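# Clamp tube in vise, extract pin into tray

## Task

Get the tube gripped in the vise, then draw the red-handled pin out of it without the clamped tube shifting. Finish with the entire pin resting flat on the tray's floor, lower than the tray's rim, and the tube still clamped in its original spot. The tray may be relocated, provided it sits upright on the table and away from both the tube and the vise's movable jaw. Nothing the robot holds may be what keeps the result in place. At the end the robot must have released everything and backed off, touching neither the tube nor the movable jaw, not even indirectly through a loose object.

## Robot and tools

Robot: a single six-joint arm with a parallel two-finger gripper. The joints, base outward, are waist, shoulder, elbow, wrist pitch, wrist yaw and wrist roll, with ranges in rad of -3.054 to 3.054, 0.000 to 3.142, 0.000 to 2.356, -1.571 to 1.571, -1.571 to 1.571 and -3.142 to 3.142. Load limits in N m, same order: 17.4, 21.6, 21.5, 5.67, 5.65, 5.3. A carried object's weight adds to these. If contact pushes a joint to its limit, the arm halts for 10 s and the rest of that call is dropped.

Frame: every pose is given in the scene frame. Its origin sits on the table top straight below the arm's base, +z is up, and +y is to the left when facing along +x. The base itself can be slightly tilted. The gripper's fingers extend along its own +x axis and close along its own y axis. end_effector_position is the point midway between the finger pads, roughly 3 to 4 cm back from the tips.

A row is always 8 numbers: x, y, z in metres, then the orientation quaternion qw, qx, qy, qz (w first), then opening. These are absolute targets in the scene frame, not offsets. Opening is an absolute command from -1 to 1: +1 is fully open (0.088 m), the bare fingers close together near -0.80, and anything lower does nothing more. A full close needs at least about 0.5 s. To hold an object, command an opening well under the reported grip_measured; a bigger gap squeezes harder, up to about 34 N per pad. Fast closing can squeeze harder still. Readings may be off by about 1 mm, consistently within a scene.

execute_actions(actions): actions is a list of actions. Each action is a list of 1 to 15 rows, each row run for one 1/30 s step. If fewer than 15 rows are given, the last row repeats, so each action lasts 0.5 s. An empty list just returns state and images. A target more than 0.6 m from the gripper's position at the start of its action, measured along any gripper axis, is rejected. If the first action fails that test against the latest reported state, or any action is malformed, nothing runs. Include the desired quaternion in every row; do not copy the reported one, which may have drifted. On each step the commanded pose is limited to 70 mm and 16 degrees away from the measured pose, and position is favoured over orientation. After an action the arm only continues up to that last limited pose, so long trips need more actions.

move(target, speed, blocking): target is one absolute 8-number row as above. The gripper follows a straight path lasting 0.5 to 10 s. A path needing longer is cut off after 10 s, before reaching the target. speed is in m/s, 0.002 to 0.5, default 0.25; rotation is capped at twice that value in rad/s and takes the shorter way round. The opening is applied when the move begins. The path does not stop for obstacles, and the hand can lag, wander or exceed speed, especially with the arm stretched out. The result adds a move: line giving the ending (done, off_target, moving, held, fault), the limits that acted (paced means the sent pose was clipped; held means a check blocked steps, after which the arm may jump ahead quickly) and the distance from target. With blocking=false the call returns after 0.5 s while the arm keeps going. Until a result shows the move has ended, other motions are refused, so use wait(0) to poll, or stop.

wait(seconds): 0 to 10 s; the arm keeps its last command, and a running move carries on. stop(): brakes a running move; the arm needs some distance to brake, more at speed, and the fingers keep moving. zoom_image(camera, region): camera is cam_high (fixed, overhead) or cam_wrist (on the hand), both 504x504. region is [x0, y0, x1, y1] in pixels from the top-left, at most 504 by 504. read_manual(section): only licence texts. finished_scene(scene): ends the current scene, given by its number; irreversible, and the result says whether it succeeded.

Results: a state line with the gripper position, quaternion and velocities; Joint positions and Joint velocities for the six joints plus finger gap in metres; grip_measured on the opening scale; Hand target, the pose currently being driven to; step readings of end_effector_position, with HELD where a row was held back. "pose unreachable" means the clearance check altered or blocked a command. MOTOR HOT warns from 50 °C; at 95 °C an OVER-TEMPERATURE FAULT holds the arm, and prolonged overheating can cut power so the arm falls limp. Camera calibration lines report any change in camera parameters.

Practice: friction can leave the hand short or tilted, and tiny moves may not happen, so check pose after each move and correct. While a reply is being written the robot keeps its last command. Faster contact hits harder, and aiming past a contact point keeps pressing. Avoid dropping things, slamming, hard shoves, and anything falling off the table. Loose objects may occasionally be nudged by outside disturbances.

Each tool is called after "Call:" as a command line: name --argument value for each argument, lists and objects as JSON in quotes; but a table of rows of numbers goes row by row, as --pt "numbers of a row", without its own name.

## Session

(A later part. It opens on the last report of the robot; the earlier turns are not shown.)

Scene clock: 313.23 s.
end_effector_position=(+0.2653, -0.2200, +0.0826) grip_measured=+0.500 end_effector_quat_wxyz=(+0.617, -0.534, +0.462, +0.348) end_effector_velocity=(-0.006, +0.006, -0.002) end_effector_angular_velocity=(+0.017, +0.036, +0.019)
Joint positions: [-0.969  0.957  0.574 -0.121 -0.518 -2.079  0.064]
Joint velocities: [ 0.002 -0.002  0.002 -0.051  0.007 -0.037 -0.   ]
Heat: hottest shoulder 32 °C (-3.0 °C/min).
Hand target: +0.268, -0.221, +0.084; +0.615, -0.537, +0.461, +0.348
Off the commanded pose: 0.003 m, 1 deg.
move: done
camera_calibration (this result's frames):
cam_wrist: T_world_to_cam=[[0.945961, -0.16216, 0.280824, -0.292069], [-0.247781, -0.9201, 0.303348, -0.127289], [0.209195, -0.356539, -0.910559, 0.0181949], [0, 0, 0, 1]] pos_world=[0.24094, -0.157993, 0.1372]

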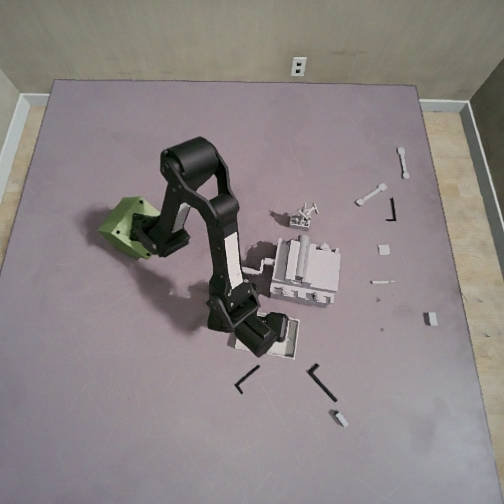

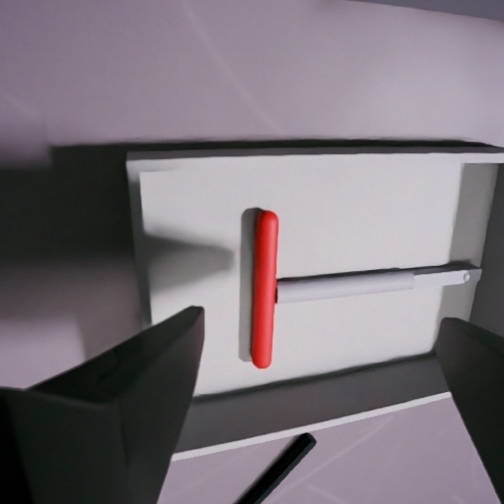

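Call:
move --target '[0.26,-0.23,0.18,0.615,-0.537,0.46,0.348,0.5]' --speed 0.15

Call:
finished_scene --scene 2

Scene clock: 321.33 s.
end_effector_position=(+0.2588, -0.2283, +0.1775) grip_measured=+0.500 end_effector_quat_wxyz=(+0.617, -0.533, +0.461, +0.349) end_effector_velocity=(+0.002, +0.006, +0.004) end_effector_angular_velocity=(+0.032, -0.026, -0.004)
Joint positions: [-1.298  0.767  0.805 -0.686 -0.798 -2.307  0.064]
Joint velocities: [-0.017 -0.007  0.007 -0.037 -0.051 -0.007 -0.   ]
Heat: hottest shoulder 32 °C (-2.0 °C/min).
Hand target: +0.260, -0.230, +0.180; +0.615, -0.537, +0.460, +0.348
Off the commanded pose: 0.003 m, 1 deg.
move: done
camera_calibration (this result's frames):
cam_wrist: T_world_to_cam=[[0.946147, -0.161173, 0.280764, -0.313787], [-0.246057, -0.921616, 0.300133, -0.165536], [0.210384, -0.353054, -0.911642, 0.103686], [0, 0, 0, 1]] pos_world=[0.234343, -0.166528, 0.232308]

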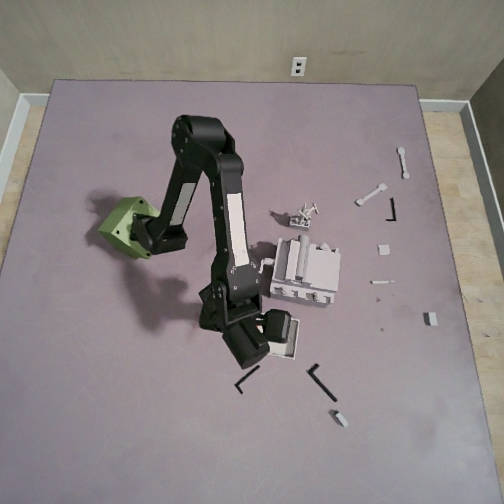

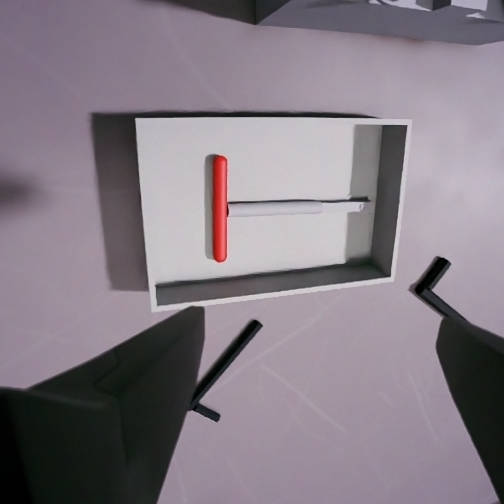

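The scene is finished: the task was done.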